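# Move the yellow open bin from shelf to table

## Task

Lift the yellow open-topped bin down from the shelf and leave it standing upright on an empty area of the table, with all of its parts still inside. Every other bin must still stand on the shelf with its own parts in it. The final arrangement has to hold up without the robot: nothing may be resting on the grippers, and anything the robot is touching at the end must not drop by more than about a centimetre once let go. Nothing may end up pushed or placed off the table.

## Robot and tools

ROBOT. Two 7-joint Kinova Gen3 arms, left_arm and right_arm, each with a two-finger parallel gripper (50 mm max opening). Bases in the scene frame: left_arm at (+0.057, +0.336, 0) m, quat_wxyz (+0.998, 0, 0, +0.070); right_arm at (-0.015, -0.370, 0) m, quat_wxyz (+0.999, 0, 0, +0.044). The names are just labels, not image sides.

FRAMES. The scene frame starts on the table surface midway between the bases: +z up, +x away from the robots over the table, +y toward left_arm. Each gripper has its own axes: fingers extend along its +z, close along its x. The reported end_effector_position is the point between the pads; fingertips reach 17.5 mm further. A pure rotation pivots about that point, which is 25 mm off the last joint axis toward gripper -y.

ROW LAYOUT. Both motion tools use the same row of 18 numbers, each in [-1, 1], always covering both arms: left dx, dy, dz, rx, ry, rz, left position, force_limit, speed, then the same nine for right. dx..rz are an offset (not a pose) in that gripper's own axes, scaled so 1.0 = 0.6 m or 180 degrees; rx, ry, rz form one rotation vector. Optionally 14 more numbers (0 to 1) follow: stiffness scales for each joint, left's 7 then right's 7 in Joint positions order; they persist until changed.
Gripper numbers are absolute settings: position +1 = fully open, about -0.65 = pads meet, -1 = close until blocked (use this to grip). force_limit maps -1/0/+1 to about 20/102/185 N per pad (real force up to ~17% more). speed maps -1/0/+1 to 20/85/150 mm/s of gap change. A 0 is a real command, so to leave a gripper alone repeat its previous three numbers.

TOOLS.
execute_actions(actions): a list of actions run in order. Each action is a table of up to 15 rows, one row per 1/30 s step; a short table repeats its final row for the remaining steps, so each action lasts 0.5 s. Every row is an offset from the gripper pose measured when that action began (for the first action of a call, the last pose a result reported), not from the preceding row. An empty list just returns the state and images.
move(target, speed, blocking): target is one 18-number row as above, offsets taken from the pose in the latest result that shows one. Each gripper goes in a straight line; both finish together, in 0.5 to 10 s (cut off at 10 s). speed is m/s, 0.002 to 0.5, default 0.25; turning up to twice that in rad/s. Finger numbers are applied at the start. Paths ignore obstacles and the other arm, and a gripper may lag, drift or overshoot the speed, notably with a nearly straight arm. Faster contact and targets deeper past contact push harder. blocking=false returns after 0.5 s while motion continues; until a result shows it ended, use only wait or stop.
wait(seconds): 0 to 10; arms keep their last command; returns early if a move finishes.
stop(): brakes a running move (needs braking distance); fingers continue.
zoom_image(camera, region): camera is cam_low, cam_left_wrist or cam_right_wrist; region [x0, y0, x1, y1] in pixels, top-left origin, at most 504x504.
read_manual(section): "licences" only; returns licence text, no motion.
finished_scene(scene): integer; ends the scene irreversibly and reports success.

CONTROL BEHAVIOUR. Each step the commanded pose is clipped to within 70 mm and 16 degrees of the measured one; damped IK then favours position over orientation. Large offsets therefore need several actions; after an action the arm only continues to its last clipped pose. Joints slow together and may still be short of target when a result arrives. Elbows never fully straighten. For an arm meant to stay put, send the offset back to its wanted pose in a reply's first call and zeros afterwards. Between replies the simulation keeps running with the last command held.

RESULTS. State line: left_arm: ... | right_arm: ..., each with end_effector_position (m) and end_effector_quat_wxyz in the scene frame (less accurate at long reach). Hand target lines give where the controller is now steering. A pose unreachable line names an arm whose command the clearance check altered or refused. move adds a move: line: done, off_target, moving, held (last step blocked) or fault, plus limits=paced (pose clipped) or limits=held (steps blocked; may then surge), and each gripper's distance from its target. object_status: 0 moving, 1 blocked while opening, 2 blocked while closing (a grip), 3 reached command or pads met (usually nothing held). Any new position resets it to 0 briefly. Changed force_limit/speed only apply once position changes by at least 0.01; to soften a grip, open first. Lost grips re-close automatically except after force_limit -1, where status stays 2 regardless. position_measured in counts: opening ≈ (250 - counts) x 0.202 mm.

CAMERAS. cam_low is fixed near (1.76, 0.05, 0.18) facing back toward the robots; the wrist cameras ride on the hands. All are 504x504; calibrations are given but may be off by a few degrees and millimetres.

LIMITS AND HAZARDS. Joint ranges (rad): waist ±6.283, shoulder ±2.250, upper arm roll ±6.283, elbow ±2.580, forearm roll ±6.283, wrist pitch ±2.100, wrist roll ±6.283. Load limits: 49.1 N m for the first four joints, 30.9 for the wrist three, including held weight; hitting one freezes that arm for 10 s and drops the rest of the call. Holding loads heats motors: MOTOR HOT from 60 °C, OVER-TEMPERATURE FAULT at 75 °C, when the arm sags. Objects may be tugged or nudged unexpectedly. Avoid arm-to-arm contact, slamming, hard pressing, dropping the bin, spilling parts, toppling other bins and knocking anything off the table.

Each tool is called after "Call:" in YAML: its name, and indented under it one key for each argument.

## Session

Call:
execute_actions:
  actions: []

Scene clock: 0.00 s.
left_arm: end_effector_position=(+0.1322, +0.4346, +0.1973) position_measured=3 object_status=3 end_effector_quat_wxyz=(-0.578, +0.611, +0.459, +0.287) | right_arm: end_effector_position=(+0.4566, -0.4713, +0.2566) position_measured=3 object_status=3 end_effector_quat_wxyz=(-0.004, -0.499, +0.867, -0.002)
Joint positions: left_arm=[ 0.688  0.961  0.423  2.448 -0.615  1.414  3.089] | right_arm=[ 0.635  0.441 -0.628  1.454  0.268  1.336  4.087]
Joint velocities: left_arm=[-0.     0.    -0.001 -0.    -0.001 -0.     0.   ] | right_arm=[-0.001  0.001  0.     0.    -0.    -0.002 -0.   ]
Hand target (left_arm): +0.132, +0.435, +0.197; +0.578, -0.611, -0.459, -0.287
Hand target (right_arm): +0.457, -0.471, +0.257; -0.004, -0.499, +0.867, -0.002
Joint stiffness scale: left_arm=[1. 1. 1. 1. 1. 1. 1.] | right_arm=[1. 1. 1. 1. 1. 1. 1.]

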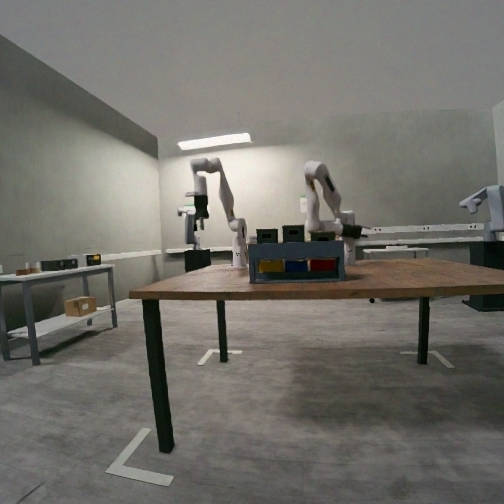

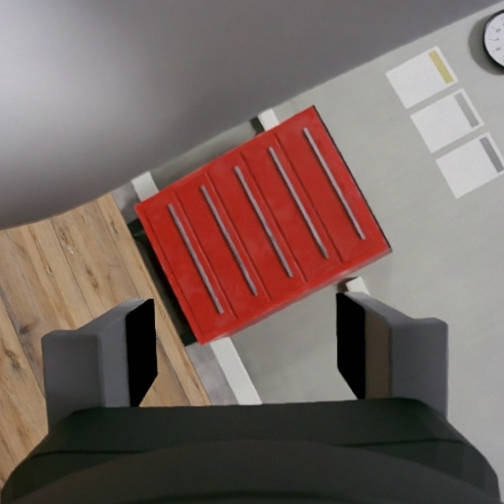

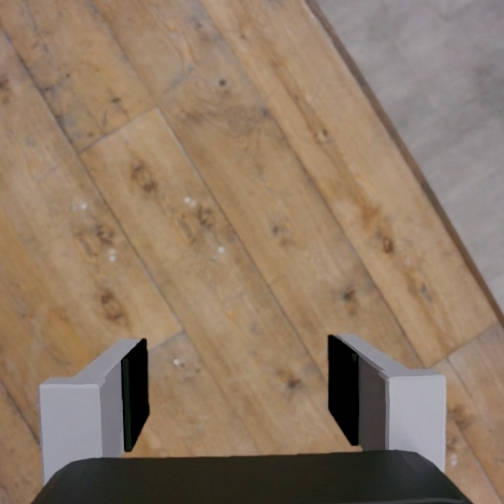

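Call:
zoom_image:
  camera: "cam_low"
  region: [230, 200, 370, 300]

Region (230, 200, 370, 300) of cam_low's 504x504 image, scaled by 3.600, with more detail than that image has; it fills the top 360 rows of this view, and the rest is white.

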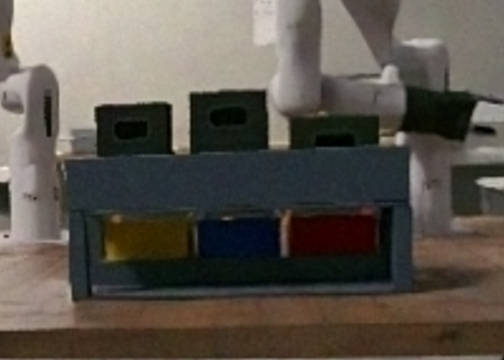

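Call:
move:
  target: [0,0,0,0,0,0,1,0,0, -0.661,0.189,-0.333,0,0,0,1,0,0]
  speed: 0.3

Scene clock: 8.80 s.
left_arm: end_effector_position=(+0.1322, +0.4346, +0.1973) position_measured=3 object_status=3 end_effector_quat_wxyz=(-0.578, +0.611, +0.459, +0.287) | right_arm: end_effector_position=(+0.5578, -0.0724, +0.4532) position_measured=3 object_status=3 end_effector_quat_wxyz=(+0.123, -0.500, +0.857, -0.006)
Joint positions: left_arm=[ 0.688  0.961  0.423  2.448 -0.615  1.414  3.089] | right_arm=[-0.458  0.825 -0.58   0.04   0.588  2.037  3.636]
Joint velocities: left_arm=[ 0.     0.001  0.     0.     0.002 -0.     0.   ] | right_arm=[-0.004  0.002  0.004 -0.002 -0.001 -0.002 -0.   ]
Hand target (left_arm): +0.132, +0.435, +0.197; +0.578, -0.611, -0.459, -0.287
Hand target (right_arm): +0.561, -0.071, +0.453; +0.127, -0.501, +0.856, -0.009
Off the commanded pose (left_arm): 0.000 m, 0 deg.
Off the commanded pose (right_arm): 0.003 m, 15 deg.
Joint stiffness scale: left_arm=[1. 1. 1. 1. 1. 1. 1.] | right_arm=[1. 1. 1. 1. 1. 1. 1.]
elbow stopped short (right arm): the move would have taken joint 4 (elbow) straighter than the controller allows; a more bent joint 4 avoids this.
move: off_target (right_arm)
camera_calibration (this result's frames):
cam_left_wrist: T_world_to_cam=[[0.439469, 0.205808, 0.874363, -0.327241], [0.888084, 0.0465386, -0.457319, -0.024856], [-0.134812, 0.977485, -0.162323, -0.203495], [0, 0, 0, 1]] pos_world=[0.138453, 0.267419, 0.241729]
cam_right_wrist: T_world_to_cam=[[-0.480798, -0.857938, -0.181042, 0.290348], [-0.857307, 0.503292, -0.108267, 0.59279], [0.184003, 0.103154, -0.977498, 0.508306], [0, 0, 0, 1]] pos_world=[0.554272, -0.101679, 0.613613]

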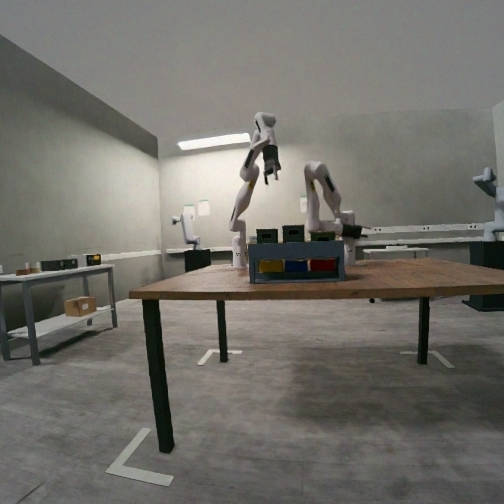

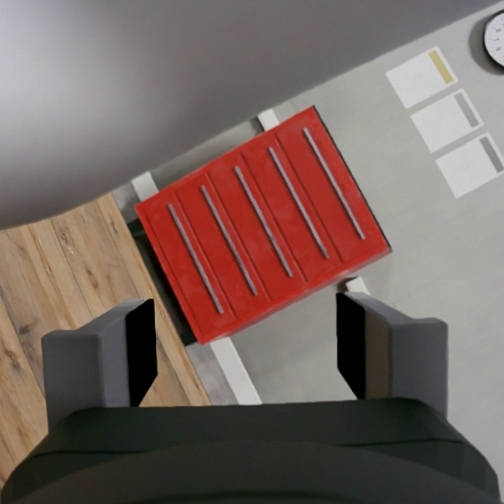

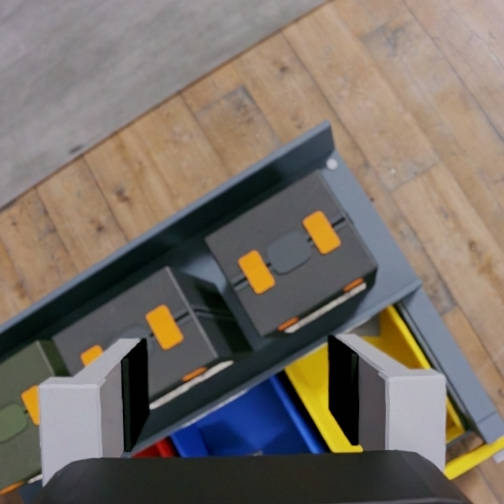

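Call:
move:
  target: [0,0,0,0,0,0,1,0,0, 0.217,0.179,0.150,-0.034,0.058,0,1,0,0]
  speed: 0.3

Scene clock: 12.30 s.
left_arm: end_effector_position=(+0.1322, +0.4346, +0.1973) position_measured=3 object_status=3 end_effector_quat_wxyz=(-0.578, +0.611, +0.459, +0.287) | right_arm: end_effector_position=(+0.4249, -0.1234, +0.3243) position_measured=3 object_status=3 end_effector_quat_wxyz=(+0.015, -0.502, +0.864, -0.011)
Joint positions: left_arm=[ 0.688  0.961  0.423  2.448 -0.615  1.414  3.089] | right_arm=[-0.106  0.487 -0.746  1.195  0.355  1.554  3.316]
Joint velocities: left_arm=[-0.    -0.     0.001 -0.    -0.001  0.    -0.   ] | right_arm=[ 0.005 -0.002 -0.006  0.001  0.    -0.     0.001]
Hand target (left_arm): +0.132, +0.435, +0.197; +0.578, -0.611, -0.459, -0.287
Hand target (right_arm): +0.423, -0.119, +0.325; +0.018, -0.504, +0.864, -0.006
Off the commanded pose (left_arm): 0.000 m, 0 deg.
Off the commanded pose (right_arm): 0.003 m, 1 deg.
Joint stiffness scale: left_arm=[1. 1. 1. 1. 1. 1. 1.] | right_arm=[1. 1. 1. 1. 1. 1. 1.]
move: done
camera_calibration (this result's frames):
cam_left_wrist: T_world_to_cam=[[0.439469, 0.205808, 0.874363, -0.327241], [0.888084, 0.0465384, -0.45732, -0.0248559], [-0.134812, 0.977485, -0.162323, -0.203495], [0, 0, 0, 1]] pos_world=[0.138453, 0.267419, 0.241729]
cam_right_wrist: T_world_to_cam=[[-0.500518, -0.865669, 0.00995336, 0.104846], [-0.865719, 0.500433, -0.00985892, 0.46191], [0.00355357, -0.0135514, -0.999902, 0.481542], [0, 0, 0, 1]] pos_world=[0.45065, -0.133868, 0.485006]

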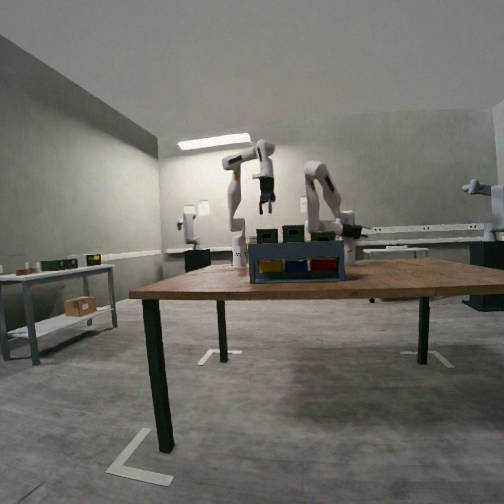

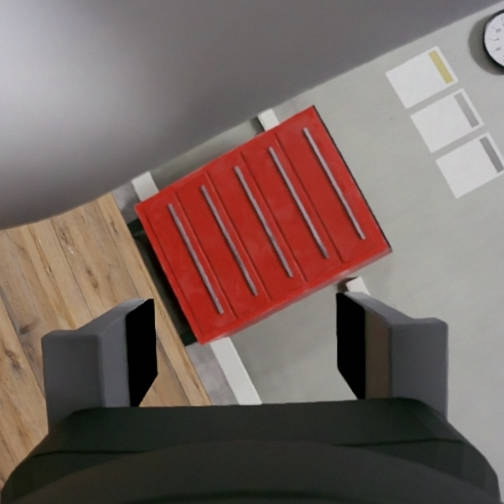

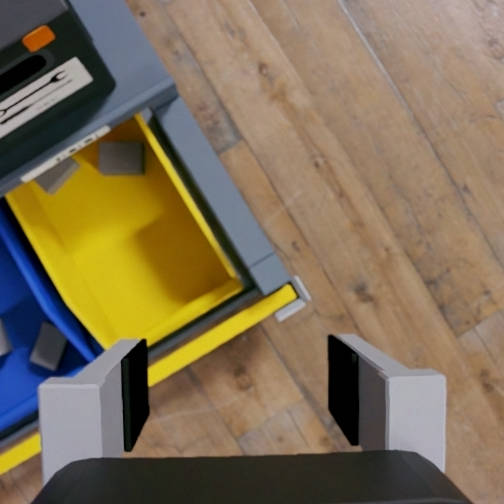

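Call:
zoom_image:
  camera: "cam_right_wrist"
  region: [0, 60, 340, 400]

Region (0, 60, 340, 400) of cam_right_wrist's 504x504 image, scaled by 1.482.

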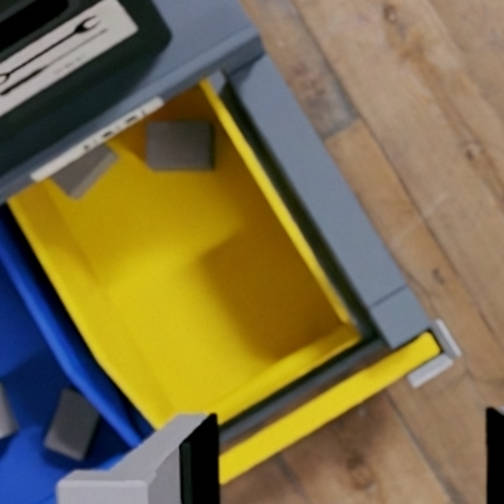

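Call:
move:
  target: [0,0,0,0,0,0,1,0,0, 0.057,0.208,0.04,0.192,-0.111,0,1,0,0]
  speed: 0.3

Scene clock: 18.83 s.
left_arm: end_effector_position=(+0.1322, +0.4346, +0.1973) position_measured=3 object_status=3 end_effector_quat_wxyz=(-0.578, +0.611, +0.459, +0.287) | right_arm: end_effector_position=(+0.2983, -0.0883, +0.2951) position_measured=3 object_status=3 end_effector_quat_wxyz=(+0.308, -0.472, +0.807, -0.175)
Joint positions: left_arm=[ 0.688  0.961  0.423  2.448 -0.615  1.414  3.089] | right_arm=[-0.493  0.165 -0.909  2.045  0.969  1.146  2.223]
Joint velocities: left_arm=[-0.    -0.     0.001  0.    -0.     0.    -0.   ] | right_arm=[-0.009  0.    -0.    -0.     0.    -0.001 -0.   ]
Hand target (left_arm): +0.132, +0.435, +0.197; +0.578, -0.611, -0.459, -0.287
Hand target (right_arm): +0.300, -0.090, +0.296; +0.310, -0.471, +0.806, -0.180
Off the commanded pose (left_arm): 0.000 m, 0 deg.
Off the commanded pose (right_arm): 0.004 m, 1 deg.
Joint stiffness scale: left_arm=[1. 1. 1. 1. 1. 1. 1.] | right_arm=[1. 1. 1. 1. 1. 1. 1.]
move: off_target (right_arm)
camera_calibration (this result's frames):
cam_left_wrist: T_world_to_cam=[[0.439469, 0.205808, 0.874363, -0.327241], [0.888084, 0.0465385, -0.457319, -0.024856], [-0.134812, 0.977485, -0.162323, -0.203495], [0, 0, 0, 1]] pos_world=[0.138453, 0.267419, 0.241729]
cam_right_wrist: T_world_to_cam=[[-0.385996, -0.866718, -0.315921, 0.134039], [-0.667699, 0.498792, -0.552616, 0.435437], [0.636542, -0.00236771, -0.771239, 0.197976], [0, 0, 0, 1]] pos_world=[0.216459, -0.10055, 0.435662]

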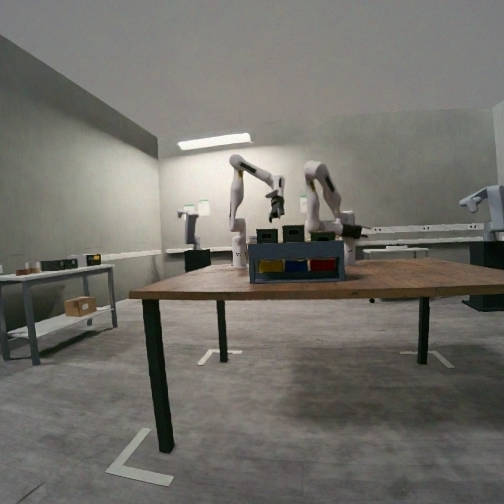

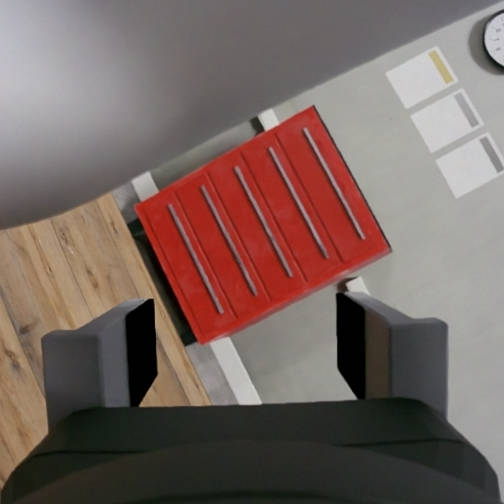

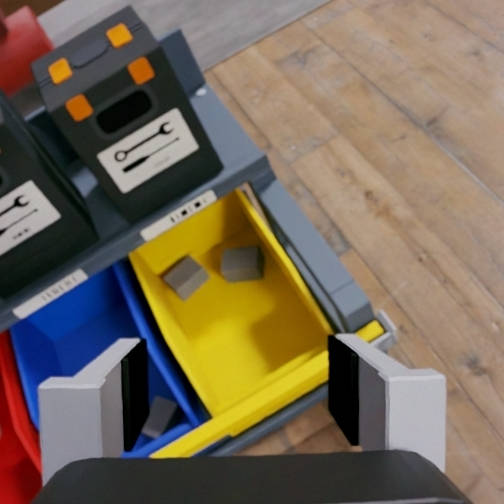

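Call:
move:
  target: [0,0,0,0,0,0,1,0,0, -0.046,-0.186,0.206,-0.215,0.0567,-0.160,1,0,0]
  speed: 0.3

Scene clock: 25.70 s.
left_arm: end_effector_position=(+0.1322, +0.4346, +0.1973) position_measured=3 object_status=3 end_effector_quat_wxyz=(-0.578, +0.611, +0.459, +0.287) | right_arm: end_effector_position=(+0.4654, -0.1203, +0.2762) position_measured=3 object_status=3 end_effector_quat_wxyz=(-0.018, +0.708, -0.706, +0.012)
Joint positions: left_arm=[ 0.688  0.961  0.423  2.448 -0.615  1.414  3.089] | right_arm=[-0.048  0.57  -0.765  1.235  0.411  1.445  3.859]
Joint velocities: left_arm=[-0.001 -0.    -0.     0.    -0.     0.    -0.   ] | right_arm=[ 0.001  0.006 -0.001 -0.002  0.     0.001  0.   ]
Hand target (left_arm): +0.132, +0.435, +0.197; +0.578, -0.611, -0.459, -0.287
Hand target (right_arm): +0.463, -0.120, +0.275; -0.014, +0.710, -0.704, +0.011
Off the commanded pose (left_arm): 0.000 m, 0 deg.
Off the commanded pose (right_arm): 0.003 m, 1 deg.
Joint stiffness scale: left_arm=[1. 1. 1. 1. 1. 1. 1.] | right_arm=[1. 1. 1. 1. 1. 1. 1.]
move: done
camera_calibration (this result's frames):
cam_left_wrist: T_world_to_cam=[[0.439468, 0.205808, 0.874363, -0.327241], [0.888084, 0.0465385, -0.457319, -0.0248561], [-0.134812, 0.977485, -0.162323, -0.203495], [0, 0, 0, 1]] pos_world=[0.138453, 0.267419, 0.241728]
cam_right_wrist: T_world_to_cam=[[-0.00441279, -0.999866, 0.0157764, -0.120402], [-0.999842, 0.00413987, -0.0172905, 0.49973], [0.0172229, -0.0158502, -0.999726, 0.426622], [0, 0, 0, 1]] pos_world=[0.491772, -0.115692, 0.437046]

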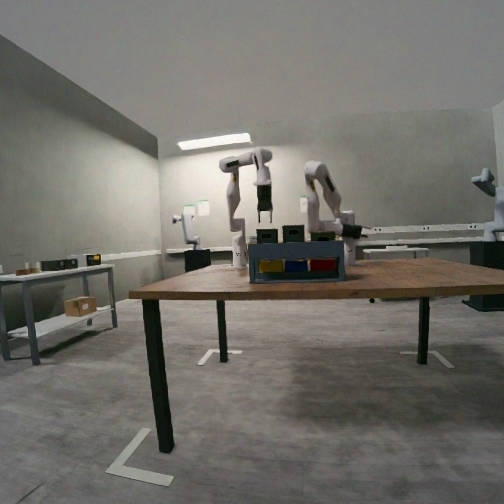

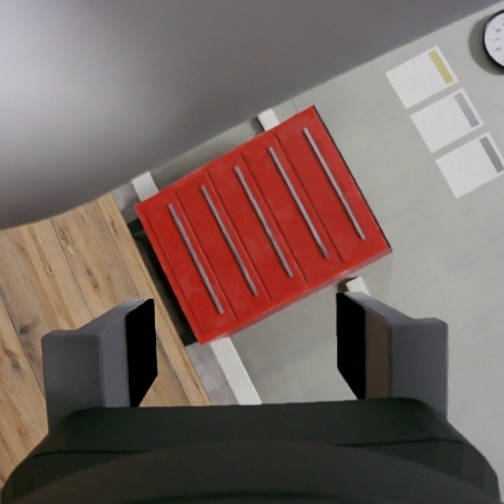

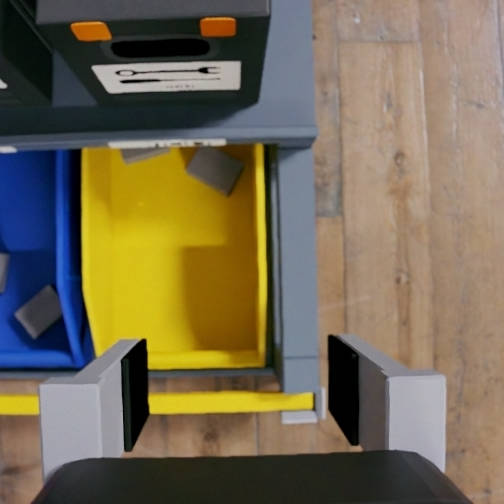

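Call:
move:
  target: [0,0,0,0,0,0,1,0,0, -0.077,0.048,0.127,0,0,0.5,0.0,0,0]
  speed: 0.25

Scene clock: 32.57 s.
left_arm: end_effector_position=(+0.1322, +0.4346, +0.1973) position_measured=3 object_status=3 end_effector_quat_wxyz=(-0.578, +0.611, +0.459, +0.287) | right_arm: end_effector_position=(+0.4397, -0.0780, +0.2002) position_measured=152 object_status=3 end_effector_quat_wxyz=(+0.021, -0.004, +1.000, -0.000)
Joint positions: left_arm=[ 0.688  0.961  0.423  2.448 -0.615  1.414  3.089] | right_arm=[-0.272  0.673 -0.581  1.252  0.396  1.293  2.211]
Joint velocities: left_arm=[ 0.001 -0.     0.    -0.     0.     0.    -0.   ] | right_arm=[ 0.     0.005  0.     0.    -0.     0.    -0.006]
Hand target (left_arm): +0.132, +0.435, +0.197; +0.578, -0.611, -0.459, -0.287
Hand target (right_arm): +0.440, -0.073, +0.199; +0.021, -0.001, +1.000, +0.005
Off the commanded pose (left_arm): 0.000 m, 0 deg.
Off the commanded pose (right_arm): 0.005 m, 1 deg.
Joint stiffness scale: left_arm=[1. 1. 1. 1. 1. 1. 1.] | right_arm=[1. 1. 1. 1. 1. 1. 1.]
move: off_target (right_arm)
camera_calibration (this result's frames):
cam_left_wrist: T_world_to_cam=[[0.439469, 0.205808, 0.874363, -0.327241], [0.888084, 0.0465386, -0.45732, -0.024856], [-0.134812, 0.977485, -0.162323, -0.203495], [0, 0, 0, 1]] pos_world=[0.138453, 0.267419, 0.241728]
cam_right_wrist: T_world_to_cam=[[-0.999872, -0.00144615, -0.0159231, 0.444909], [-0.0018469, 0.999681, 0.0251822, 0.10286], [0.0158816, 0.0252084, -0.999556, 0.355569], [0, 0, 0, 1]] pos_world=[0.439395, -0.111147, 0.359906]

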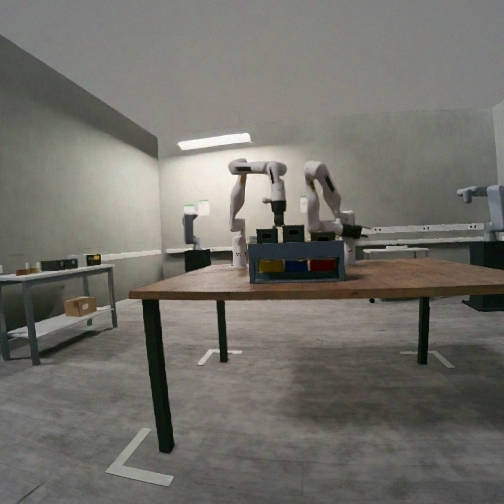

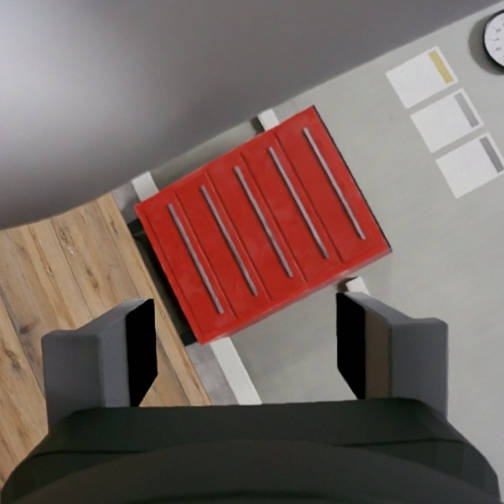

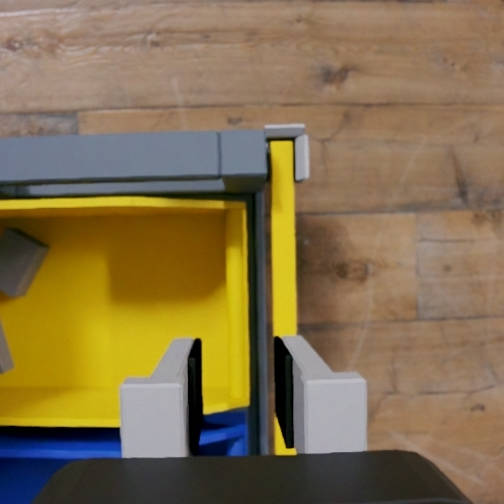

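Call:
move:
  target: [0,0,0,0,0,0,1,0,0, -0.005,0,0.117,0,0,0,-0.254,0,0]
  speed: 0.15

Scene clock: 36.70 s.
left_arm: end_effector_position=(+0.1322, +0.4346, +0.1973) position_measured=3 object_status=3 end_effector_quat_wxyz=(-0.578, +0.611, +0.459, +0.287) | right_arm: end_effector_position=(+0.4426, -0.0776, +0.1325) position_measured=191 object_status=3 end_effector_quat_wxyz=(+0.017, -0.004, +1.000, +0.001)
Joint positions: left_arm=[ 0.688  0.961  0.423  2.448 -0.615  1.414  3.089] | right_arm=[-0.275  0.746 -0.549  1.347  0.425  1.137  2.186]
Joint velocities: left_arm=[ 0. -0. -0.  0. -0. -0.  0.] | right_arm=[-0.003  0.002  0.005  0.    -0.    -0.002  0.   ]
Hand target (left_arm): +0.132, +0.435, +0.197; +0.578, -0.611, -0.459, -0.287
Hand target (right_arm): +0.445, -0.078, +0.130; +0.021, -0.004, +1.000, +0.000
Off the commanded pose (left_arm): 0.000 m, 0 deg.
Off the commanded pose (right_arm): 0.004 m, 0 deg.
Joint stiffness scale: left_arm=[1. 1. 1. 1. 1. 1. 1.] | right_arm=[1. 1. 1. 1. 1. 1. 1.]
move: off_target (right_arm)
camera_calibration (this result's frames):
cam_left_wrist: T_world_to_cam=[[0.439469, 0.205808, 0.874363, -0.327241], [0.888084, 0.0465383, -0.457319, -0.0248559], [-0.134811, 0.977485, -0.162323, -0.203495], [0, 0, 0, 1]] pos_world=[0.138453, 0.267419, 0.241729]
cam_right_wrist: T_world_to_cam=[[-0.999964, -0.00325267, -0.00778598, 0.445605], [-0.00346736, 0.99961, 0.027721, 0.104494], [0.00769278, 0.027747, -0.999585, 0.291655], [0, 0, 0, 1]] pos_world=[0.443708, -0.111096, 0.292107]

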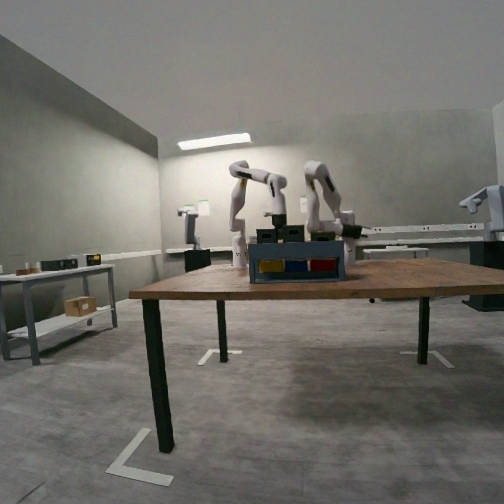

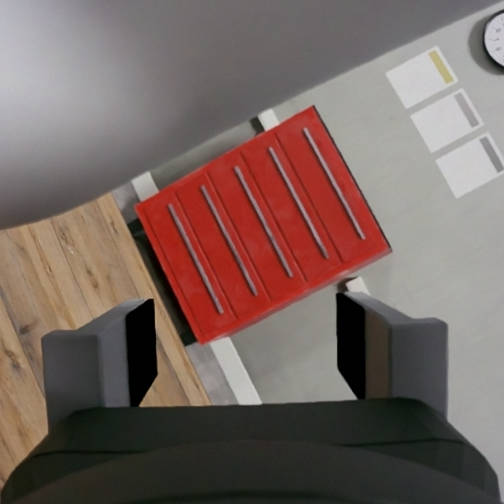

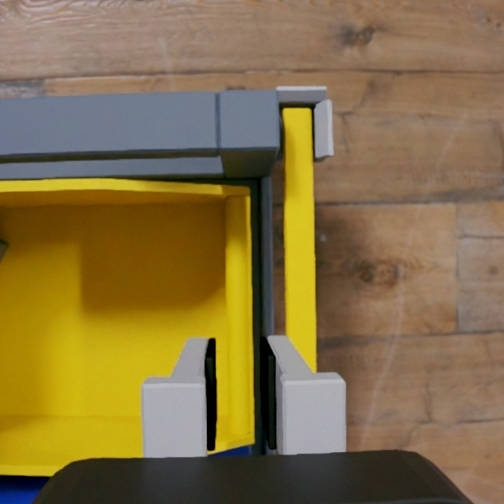

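Call:
zoom_image:
  camera: "cam_right_wrist"
  region: [140, 250, 360, 470]

Region (140, 250, 360, 470) of cam_right_wrist's 504x504 image, scaled by 2.291.

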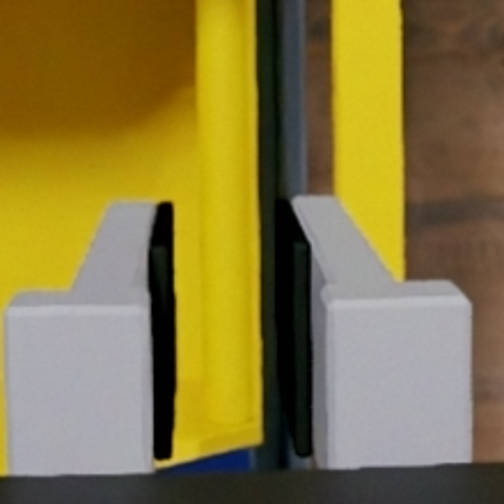

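Call:
move:
  target: [0,0,0,0,0,0,1,0,0, -0.002,0,0.06,0,0,0,-0.254,0,0]
  speed: 0.05

Scene clock: 39.77 s.
left_arm: end_effector_position=(+0.1322, +0.4346, +0.1973) position_measured=3 object_status=3 end_effector_quat_wxyz=(-0.578, +0.611, +0.459, +0.287) | right_arm: end_effector_position=(+0.4424, -0.0771, +0.0989) position_measured=191 object_status=3 end_effector_quat_wxyz=(+0.013, -0.005, +1.000, +0.002)
Joint positions: left_arm=[ 0.688  0.961  0.423  2.448 -0.615  1.414  3.089] | right_arm=[-0.283  0.788 -0.527  1.381  0.436  1.065  2.177]
Joint velocities: left_arm=[ 0. -0. -0. -0.  0. -0. -0.] | right_arm=[-0.006  0.002  0.006  0.001 -0.    -0.001  0.   ]
Hand target (left_arm): +0.132, +0.435, +0.197; +0.578, -0.611, -0.459, -0.287
Hand target (right_arm): +0.445, -0.077, +0.097; +0.017, -0.005, +1.000, +0.001
Off the commanded pose (left_arm): 0.000 m, 0 deg.
Off the commanded pose (right_arm): 0.003 m, 0 deg.
Joint stiffness scale: left_arm=[1. 1. 1. 1. 1. 1. 1.] | right_arm=[1. 1. 1. 1. 1. 1. 1.]
move: done
camera_calibration (this result's frames):
cam_left_wrist: T_world_to_cam=[[0.439469, 0.205808, 0.874363, -0.327241], [0.888084, 0.0465383, -0.45732, -0.0248559], [-0.134812, 0.977485, -0.162323, -0.203495], [0, 0, 0, 1]] pos_world=[0.138453, 0.267419, 0.241729]
cam_right_wrist: T_world_to_cam=[[-0.999992, -0.00402459, 0.0000773787, 0.44435], [-0.00402046, 0.999542, 0.0299904, 0.104955], [-0.000198042, 0.0299898, -0.99955, 0.261691], [0, 0, 0, 1]] pos_world=[0.44482, -0.110966, 0.258392]

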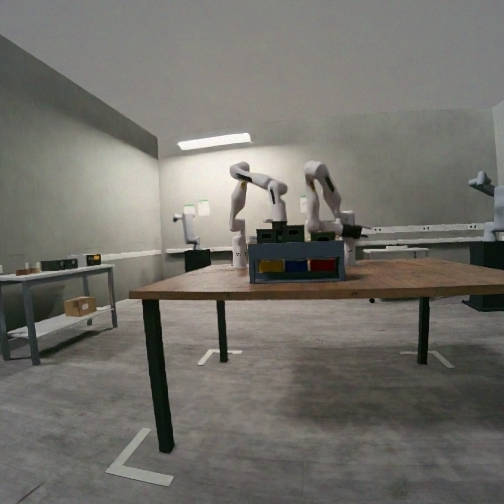

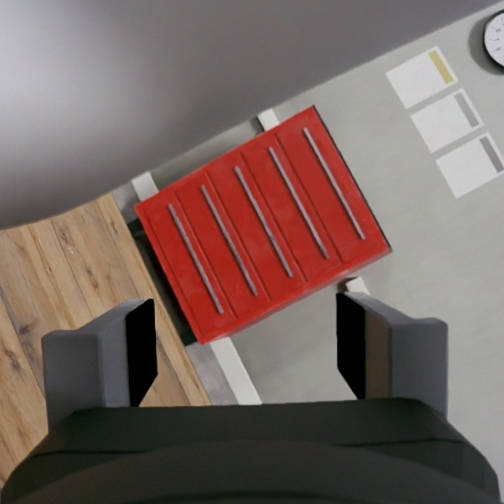

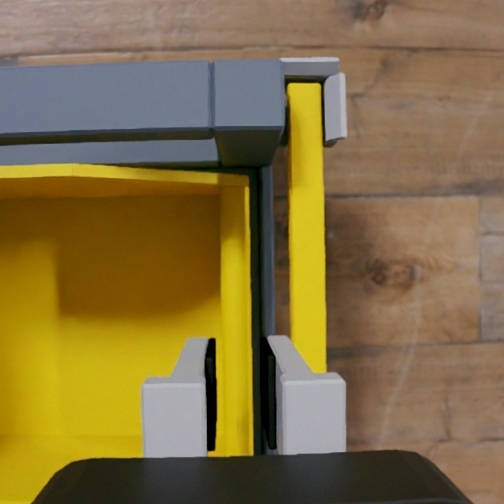

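Call:
move:
  target: [0,0,0,0,0,0,1,0,0, 0,0,0.045,0,0,0,-0.254,0,0]
  speed: 0.04

Scene clock: 41.10 s.
left_arm: end_effector_position=(+0.1322, +0.4346, +0.1973) position_measured=3 object_status=3 end_effector_quat_wxyz=(-0.578, +0.611, +0.459, +0.287) | right_arm: end_effector_position=(+0.4408, -0.0766, +0.0742) position_measured=191 object_status=3 end_effector_quat_wxyz=(+0.009, -0.005, +1.000, +0.003)
Joint positions: left_arm=[ 0.688  0.961  0.423  2.448 -0.615  1.414  3.089] | right_arm=[-0.29   0.819 -0.509  1.404  0.442  1.013  2.171]
Joint velocities: left_arm=[ 0.    -0.     0.     0.001  0.001 -0.     0.   ] | right_arm=[-0.006  0.002  0.006 -0.    -0.    -0.003  0.   ]
Hand target (left_arm): +0.132, +0.435, +0.197; +0.578, -0.611, -0.459, -0.287
Hand target (right_arm): +0.443, -0.077, +0.072; +0.013, -0.005, +1.000, +0.002
Off the commanded pose (left_arm): 0.000 m, 0 deg.
Off the commanded pose (right_arm): 0.003 m, 0 deg.
Joint stiffness scale: left_arm=[1. 1. 1. 1. 1. 1. 1.] | right_arm=[1. 1. 1. 1. 1. 1. 1.]
move: done
camera_calibration (this result's frames):
cam_left_wrist: T_world_to_cam=[[0.439469, 0.205808, 0.874363, -0.327241], [0.888084, 0.0465385, -0.457319, -0.024856], [-0.134812, 0.977485, -0.162323, -0.203495], [0, 0, 0, 1]] pos_world=[0.138453, 0.267419, 0.241728]
cam_right_wrist: T_world_to_cam=[[-0.999962, -0.00431176, 0.0076196, 0.442113], [-0.00406602, 0.99948, 0.0319765, 0.105071], [-0.00775352, 0.0319443, -0.99946, 0.240463], [0, 0, 0, 1]] pos_world=[0.444388, -0.110792, 0.233604]

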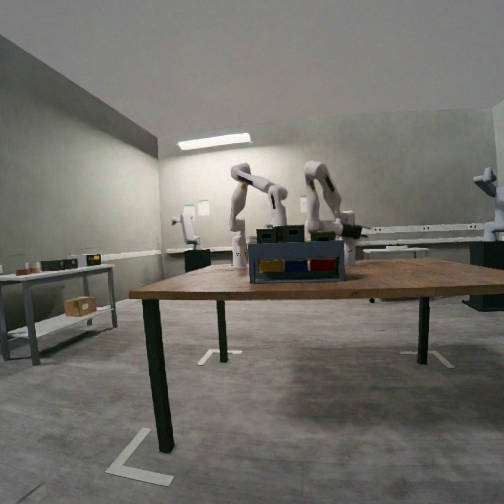

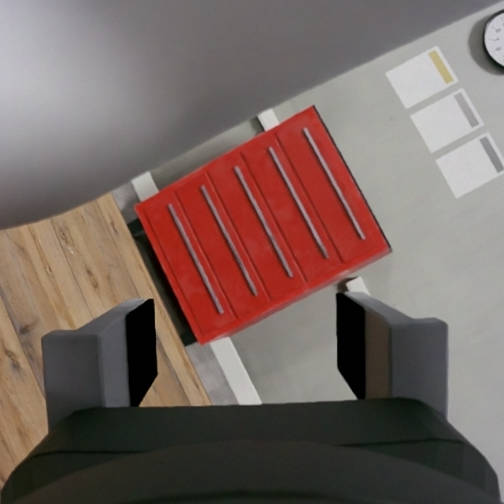

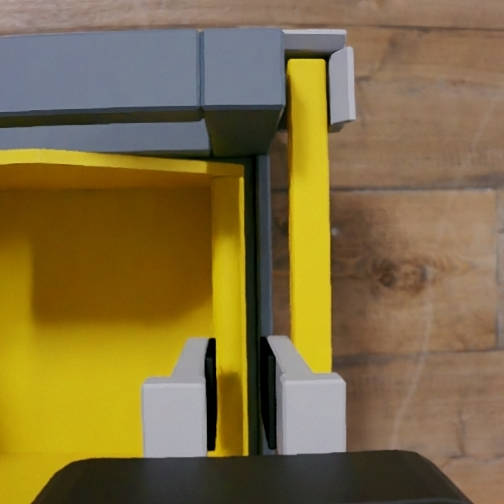

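Fingers straddle the wall. Grip.

Call:
execute_actions:
  actions:
    - [[0,0,0,0,0,0,1,0,0, 0,0,0,0,0,0,-1,0.3,0]]
    - [[0,0,0,0,0,0,1,0,0, 0,0,0,0,0,0,-1,0.3,0]]

Scene clock: 42.40 s.
left_arm: end_effector_position=(+0.1322, +0.4346, +0.1973) position_measured=3 object_status=3 end_effector_quat_wxyz=(-0.578, +0.611, +0.459, +0.287) | right_arm: end_effector_position=(+0.4407, -0.0764, +0.0741) position_measured=254 object_status=3 end_effector_quat_wxyz=(+0.009, -0.005, +1.000, +0.003)
Joint positions: left_arm=[ 0.688  0.961  0.423  2.448 -0.615  1.414  3.089] | right_arm=[-0.29   0.82  -0.508  1.404  0.442  1.013  2.171]
Joint velocities: left_arm=[-0.     0.001  0.    -0.    -0.002 -0.     0.   ] | right_arm=[ 0.001 -0.    -0.001 -0.    -0.    -0.     0.   ]
Hand target (left_arm): +0.132, +0.435, +0.197; +0.578, -0.611, -0.459, -0.287
Hand target (right_arm): +0.441, -0.076, +0.074; +0.009, -0.005, +1.000, +0.003
Off the commanded pose (left_arm): 0.000 m, 0 deg.
Off the commanded pose (right_arm): 0.000 m, 0 deg.
Joint stiffness scale: left_arm=[1. 1. 1. 1. 1. 1. 1.] | right_arm=[1. 1. 1. 1. 1. 1. 1.]
camera_calibration (this result's frames):
cam_left_wrist: T_world_to_cam=[[0.439469, 0.205808, 0.874363, -0.327241], [0.888084, 0.0465385, -0.45732, -0.0248559], [-0.134812, 0.977485, -0.162323, -0.203495], [0, 0, 0, 1]] pos_world=[0.138453, 0.267419, 0.241729]
cam_right_wrist: T_world_to_cam=[[-0.99996, -0.00464156, 0.00759347, 0.442011], [-0.00439761, 0.999483, 0.031834, 0.105097], [-0.00773731, 0.0317993, -0.999464, 0.240342], [0, 0, 0, 1]] pos_world=[0.444315, -0.110634, 0.233511]

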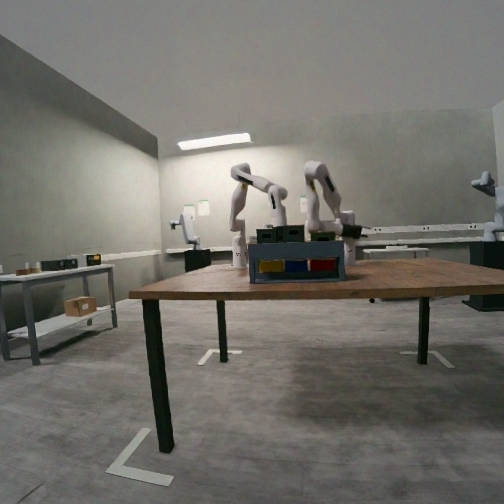

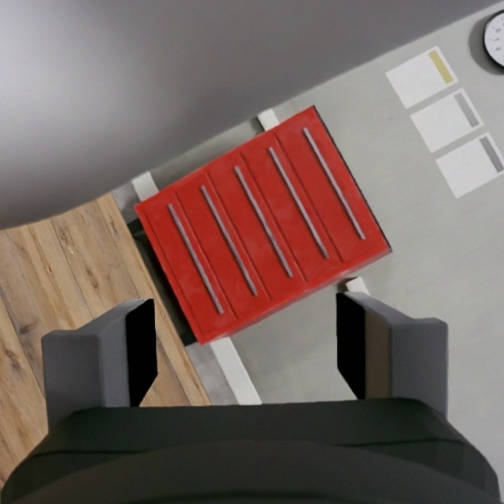

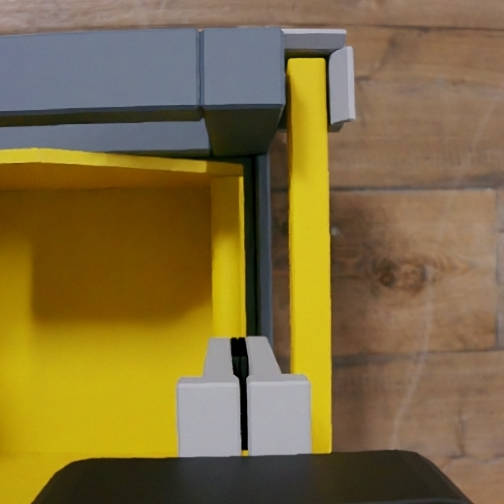

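Call:
execute_actions:
  actions:
    - [[0,0,0,0,0,0,1,0,0, 0,0,0,0,0,0,-0.254,0.3,0]]

Call:
move:
  target: [0,0,0,0,0,0,1,0,0, 0,0,0.045,0,0,0,-0.254,0.3,0]
  speed: 0.04

Scene clock: 43.53 s.
left_arm: end_effector_position=(+0.1322, +0.4346, +0.1973) position_measured=3 object_status=3 end_effector_quat_wxyz=(-0.578, +0.611, +0.459, +0.287) | right_arm: end_effector_position=(+0.4407, -0.0764, +0.0741) position_measured=191 object_status=3 end_effector_quat_wxyz=(+0.009, -0.005, +1.000, +0.003)
Joint positions: left_arm=[ 0.688  0.961  0.423  2.448 -0.615  1.414  3.089] | right_arm=[-0.29   0.82  -0.508  1.404  0.442  1.013  2.171]
Joint velocities: left_arm=[ 0.    -0.     0.    -0.001  0.     0.001  0.   ] | right_arm=[-0.001  0.    -0.     0.     0.    -0.     0.   ]
Hand target (left_arm): +0.132, +0.435, +0.197; +0.578, -0.611, -0.459, -0.287
Hand target (right_arm): +0.441, -0.076, +0.074; +0.009, -0.005, +1.000, +0.003
Off the commanded pose (left_arm): 0.000 m, 0 deg.
Off the commanded pose (right_arm): 0.000 m, 0 deg.
Joint stiffness scale: left_arm=[1. 1. 1. 1. 1. 1. 1.] | right_arm=[1. 1. 1. 1. 1. 1. 1.]
camera_calibration (this result's frames):
cam_left_wrist: T_world_to_cam=[[0.439469, 0.205808, 0.874363, -0.327241], [0.888084, 0.0465385, -0.45732, -0.0248559], [-0.134812, 0.977485, -0.162323, -0.203495], [0, 0, 0, 1]] pos_world=[0.138453, 0.267419, 0.241729]
cam_right_wrist: T_world_to_cam=[[-0.99996, -0.00464164, 0.00759358, 0.44201], [-0.00439769, 0.999483, 0.0318339, 0.105097], [-0.00773742, 0.0317992, -0.999464, 0.240342], [0, 0, 0, 1]] pos_world=[0.444315, -0.110634, 0.233511]

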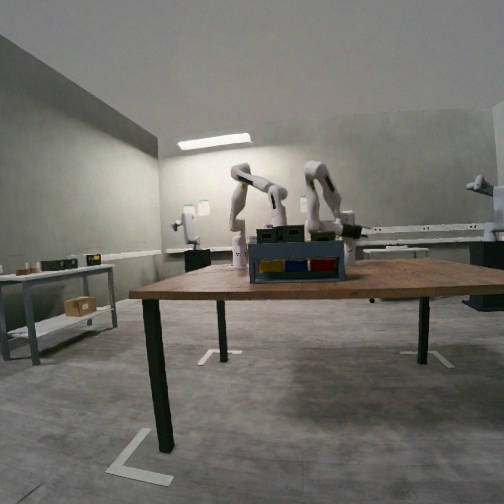

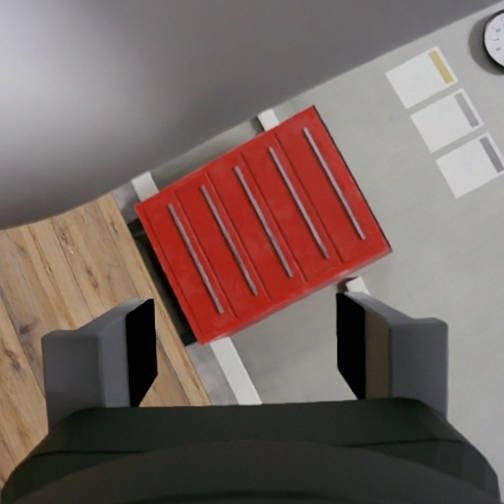

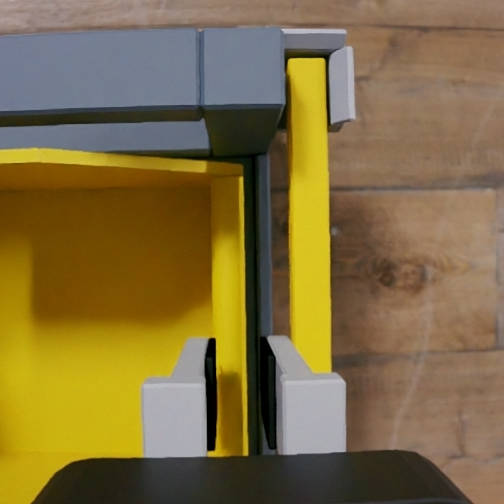

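Scene clock: 44.57 s.
left_arm: end_effector_position=(+0.1322, +0.4346, +0.1973) position_measured=3 object_status=3 end_effector_quat_wxyz=(-0.578, +0.611, +0.459, +0.287) | right_arm: end_effector_position=(+0.4404, -0.0759, +0.0500) position_measured=191 object_status=3 end_effector_quat_wxyz=(+0.007, -0.005, +1.000, +0.005)
Joint positions: left_arm=[ 0.688  0.961  0.423  2.448 -0.615  1.414  3.089] | right_arm=[-0.299  0.853 -0.489  1.422  0.449  0.961  2.166]
Joint velocities: left_arm=[-0.     0.    -0.    -0.     0.001  0.    -0.   ] | right_arm=[-0.003  0.002  0.003  0.    -0.001 -0.001 -0.   ]
Hand target (left_arm): +0.132, +0.435, +0.197; +0.578, -0.611, -0.459, -0.287
Hand target (right_arm): +0.441, -0.076, +0.047; +0.009, -0.005, +1.000, +0.003
Off the commanded pose (left_arm): 0.000 m, 0 deg.
Off the commanded pose (right_arm): 0.003 m, 0 deg.
Joint stiffness scale: left_arm=[1. 1. 1. 1. 1. 1. 1.] | right_arm=[1. 1. 1. 1. 1. 1. 1.]
move: done
camera_calibration (this result's frames):
cam_left_wrist: T_world_to_cam=[[0.439469, 0.205808, 0.874363, -0.327241], [0.888084, 0.0465382, -0.45732, -0.0248558], [-0.134811, 0.977485, -0.162323, -0.203495], [0, 0, 0, 1]] pos_world=[0.138453, 0.267419, 0.241729]
cam_right_wrist: T_world_to_cam=[[-0.99992, -0.00462903, 0.0117855, 0.441649], [-0.00422142, 0.9994, 0.0343786, 0.1051], [-0.0119376, 0.0343261, -0.999339, 0.218312], [0, 0, 0, 1]] pos_world=[0.444663, -0.110486, 0.20935]

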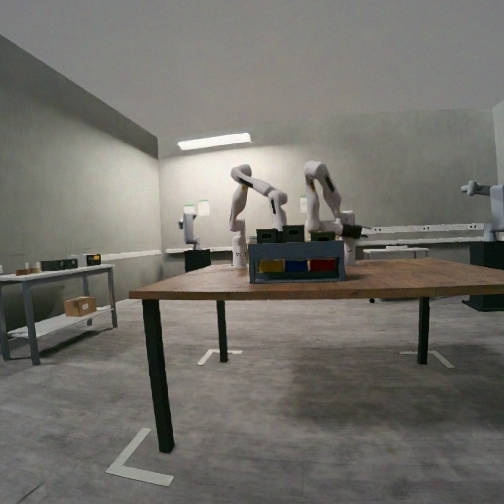

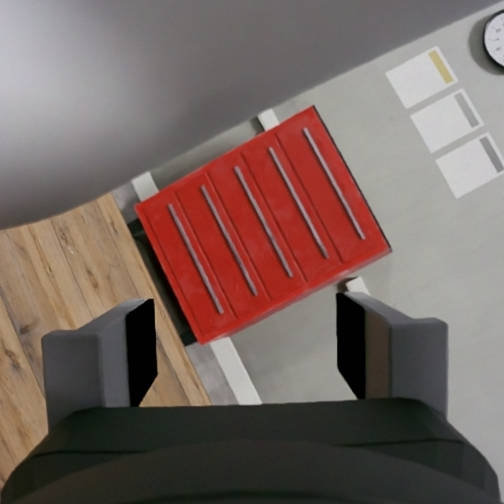

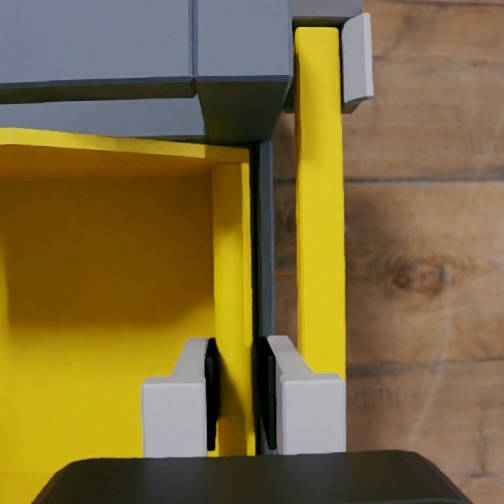

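Call:
execute_actions:
  actions:
    - [[0,0,0,0,0,0,1,0,0, 0,0,0,0,0,0,-1,0.4,0]]
    - [[0,0,0,0,0,0,1,0,0, 0,0,0,0,0,0,-1,0.4,0]]

Scene clock: 45.93 s.
left_arm: end_effector_position=(+0.1322, +0.4346, +0.1973) position_measured=3 object_status=3 end_effector_quat_wxyz=(-0.578, +0.611, +0.459, +0.287) | right_arm: end_effector_position=(+0.4403, -0.0759, +0.0499) position_measured=213 object_status=2 end_effector_quat_wxyz=(+0.007, -0.005, +1.000, +0.004)
Joint positions: left_arm=[ 0.688  0.961  0.423  2.448 -0.615  1.414  3.089] | right_arm=[-0.299  0.853 -0.489  1.422  0.449  0.961  2.166]
Joint velocities: left_arm=[-0.    -0.     0.     0.001 -0.003 -0.001 -0.   ] | right_arm=[-0.001  0.     0.001 -0.     0.     0.001 -0.   ]
Hand target (left_arm): +0.132, +0.435, +0.197; +0.578, -0.611, -0.459, -0.287
Hand target (right_arm): +0.440, -0.076, +0.050; +0.007, -0.005, +1.000, +0.004
Off the commanded pose (left_arm): 0.000 m, 0 deg.
Off the commanded pose (right_arm): 0.000 m, 0 deg.
Joint stiffness scale: left_arm=[1. 1. 1. 1. 1. 1. 1.] | right_arm=[1. 1. 1. 1. 1. 1. 1.]
camera_calibration (this result's frames):
cam_left_wrist: T_world_to_cam=[[0.439469, 0.205808, 0.874363, -0.327241], [0.888084, 0.0465385, -0.457319, -0.024856], [-0.134812, 0.977485, -0.162323, -0.203495], [0, 0, 0, 1]] pos_world=[0.138453, 0.267419, 0.241729]
cam_right_wrist: T_world_to_cam=[[-0.999918, -0.00479036, 0.011846, 0.441576], [-0.00438345, 0.999407, 0.0341408, 0.105166], [-0.0120025, 0.034086, -0.999347, 0.2182], [0, 0, 0, 1]] pos_world=[0.44462, -0.110426, 0.209236]

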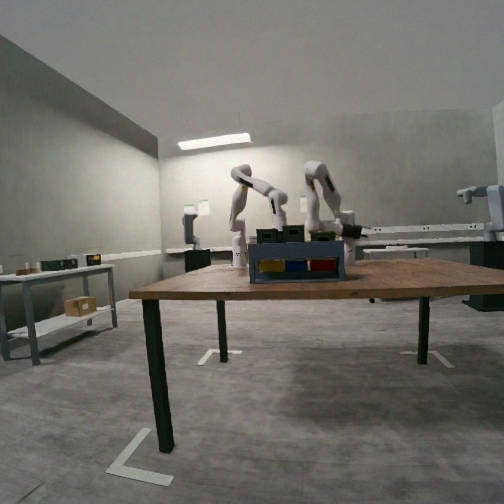

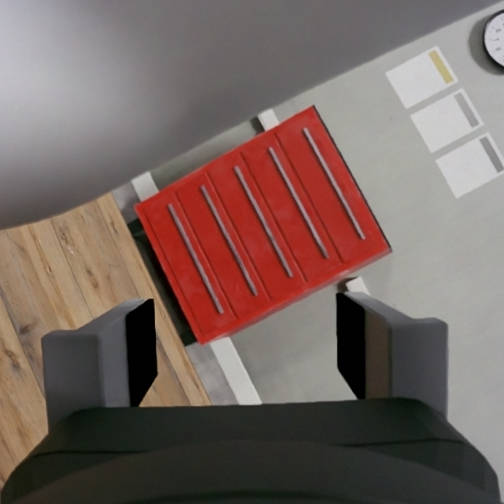

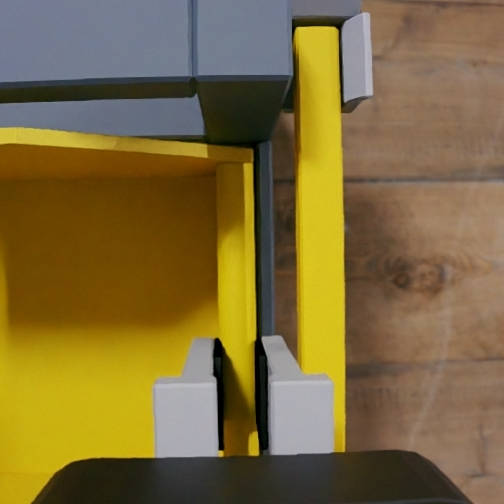

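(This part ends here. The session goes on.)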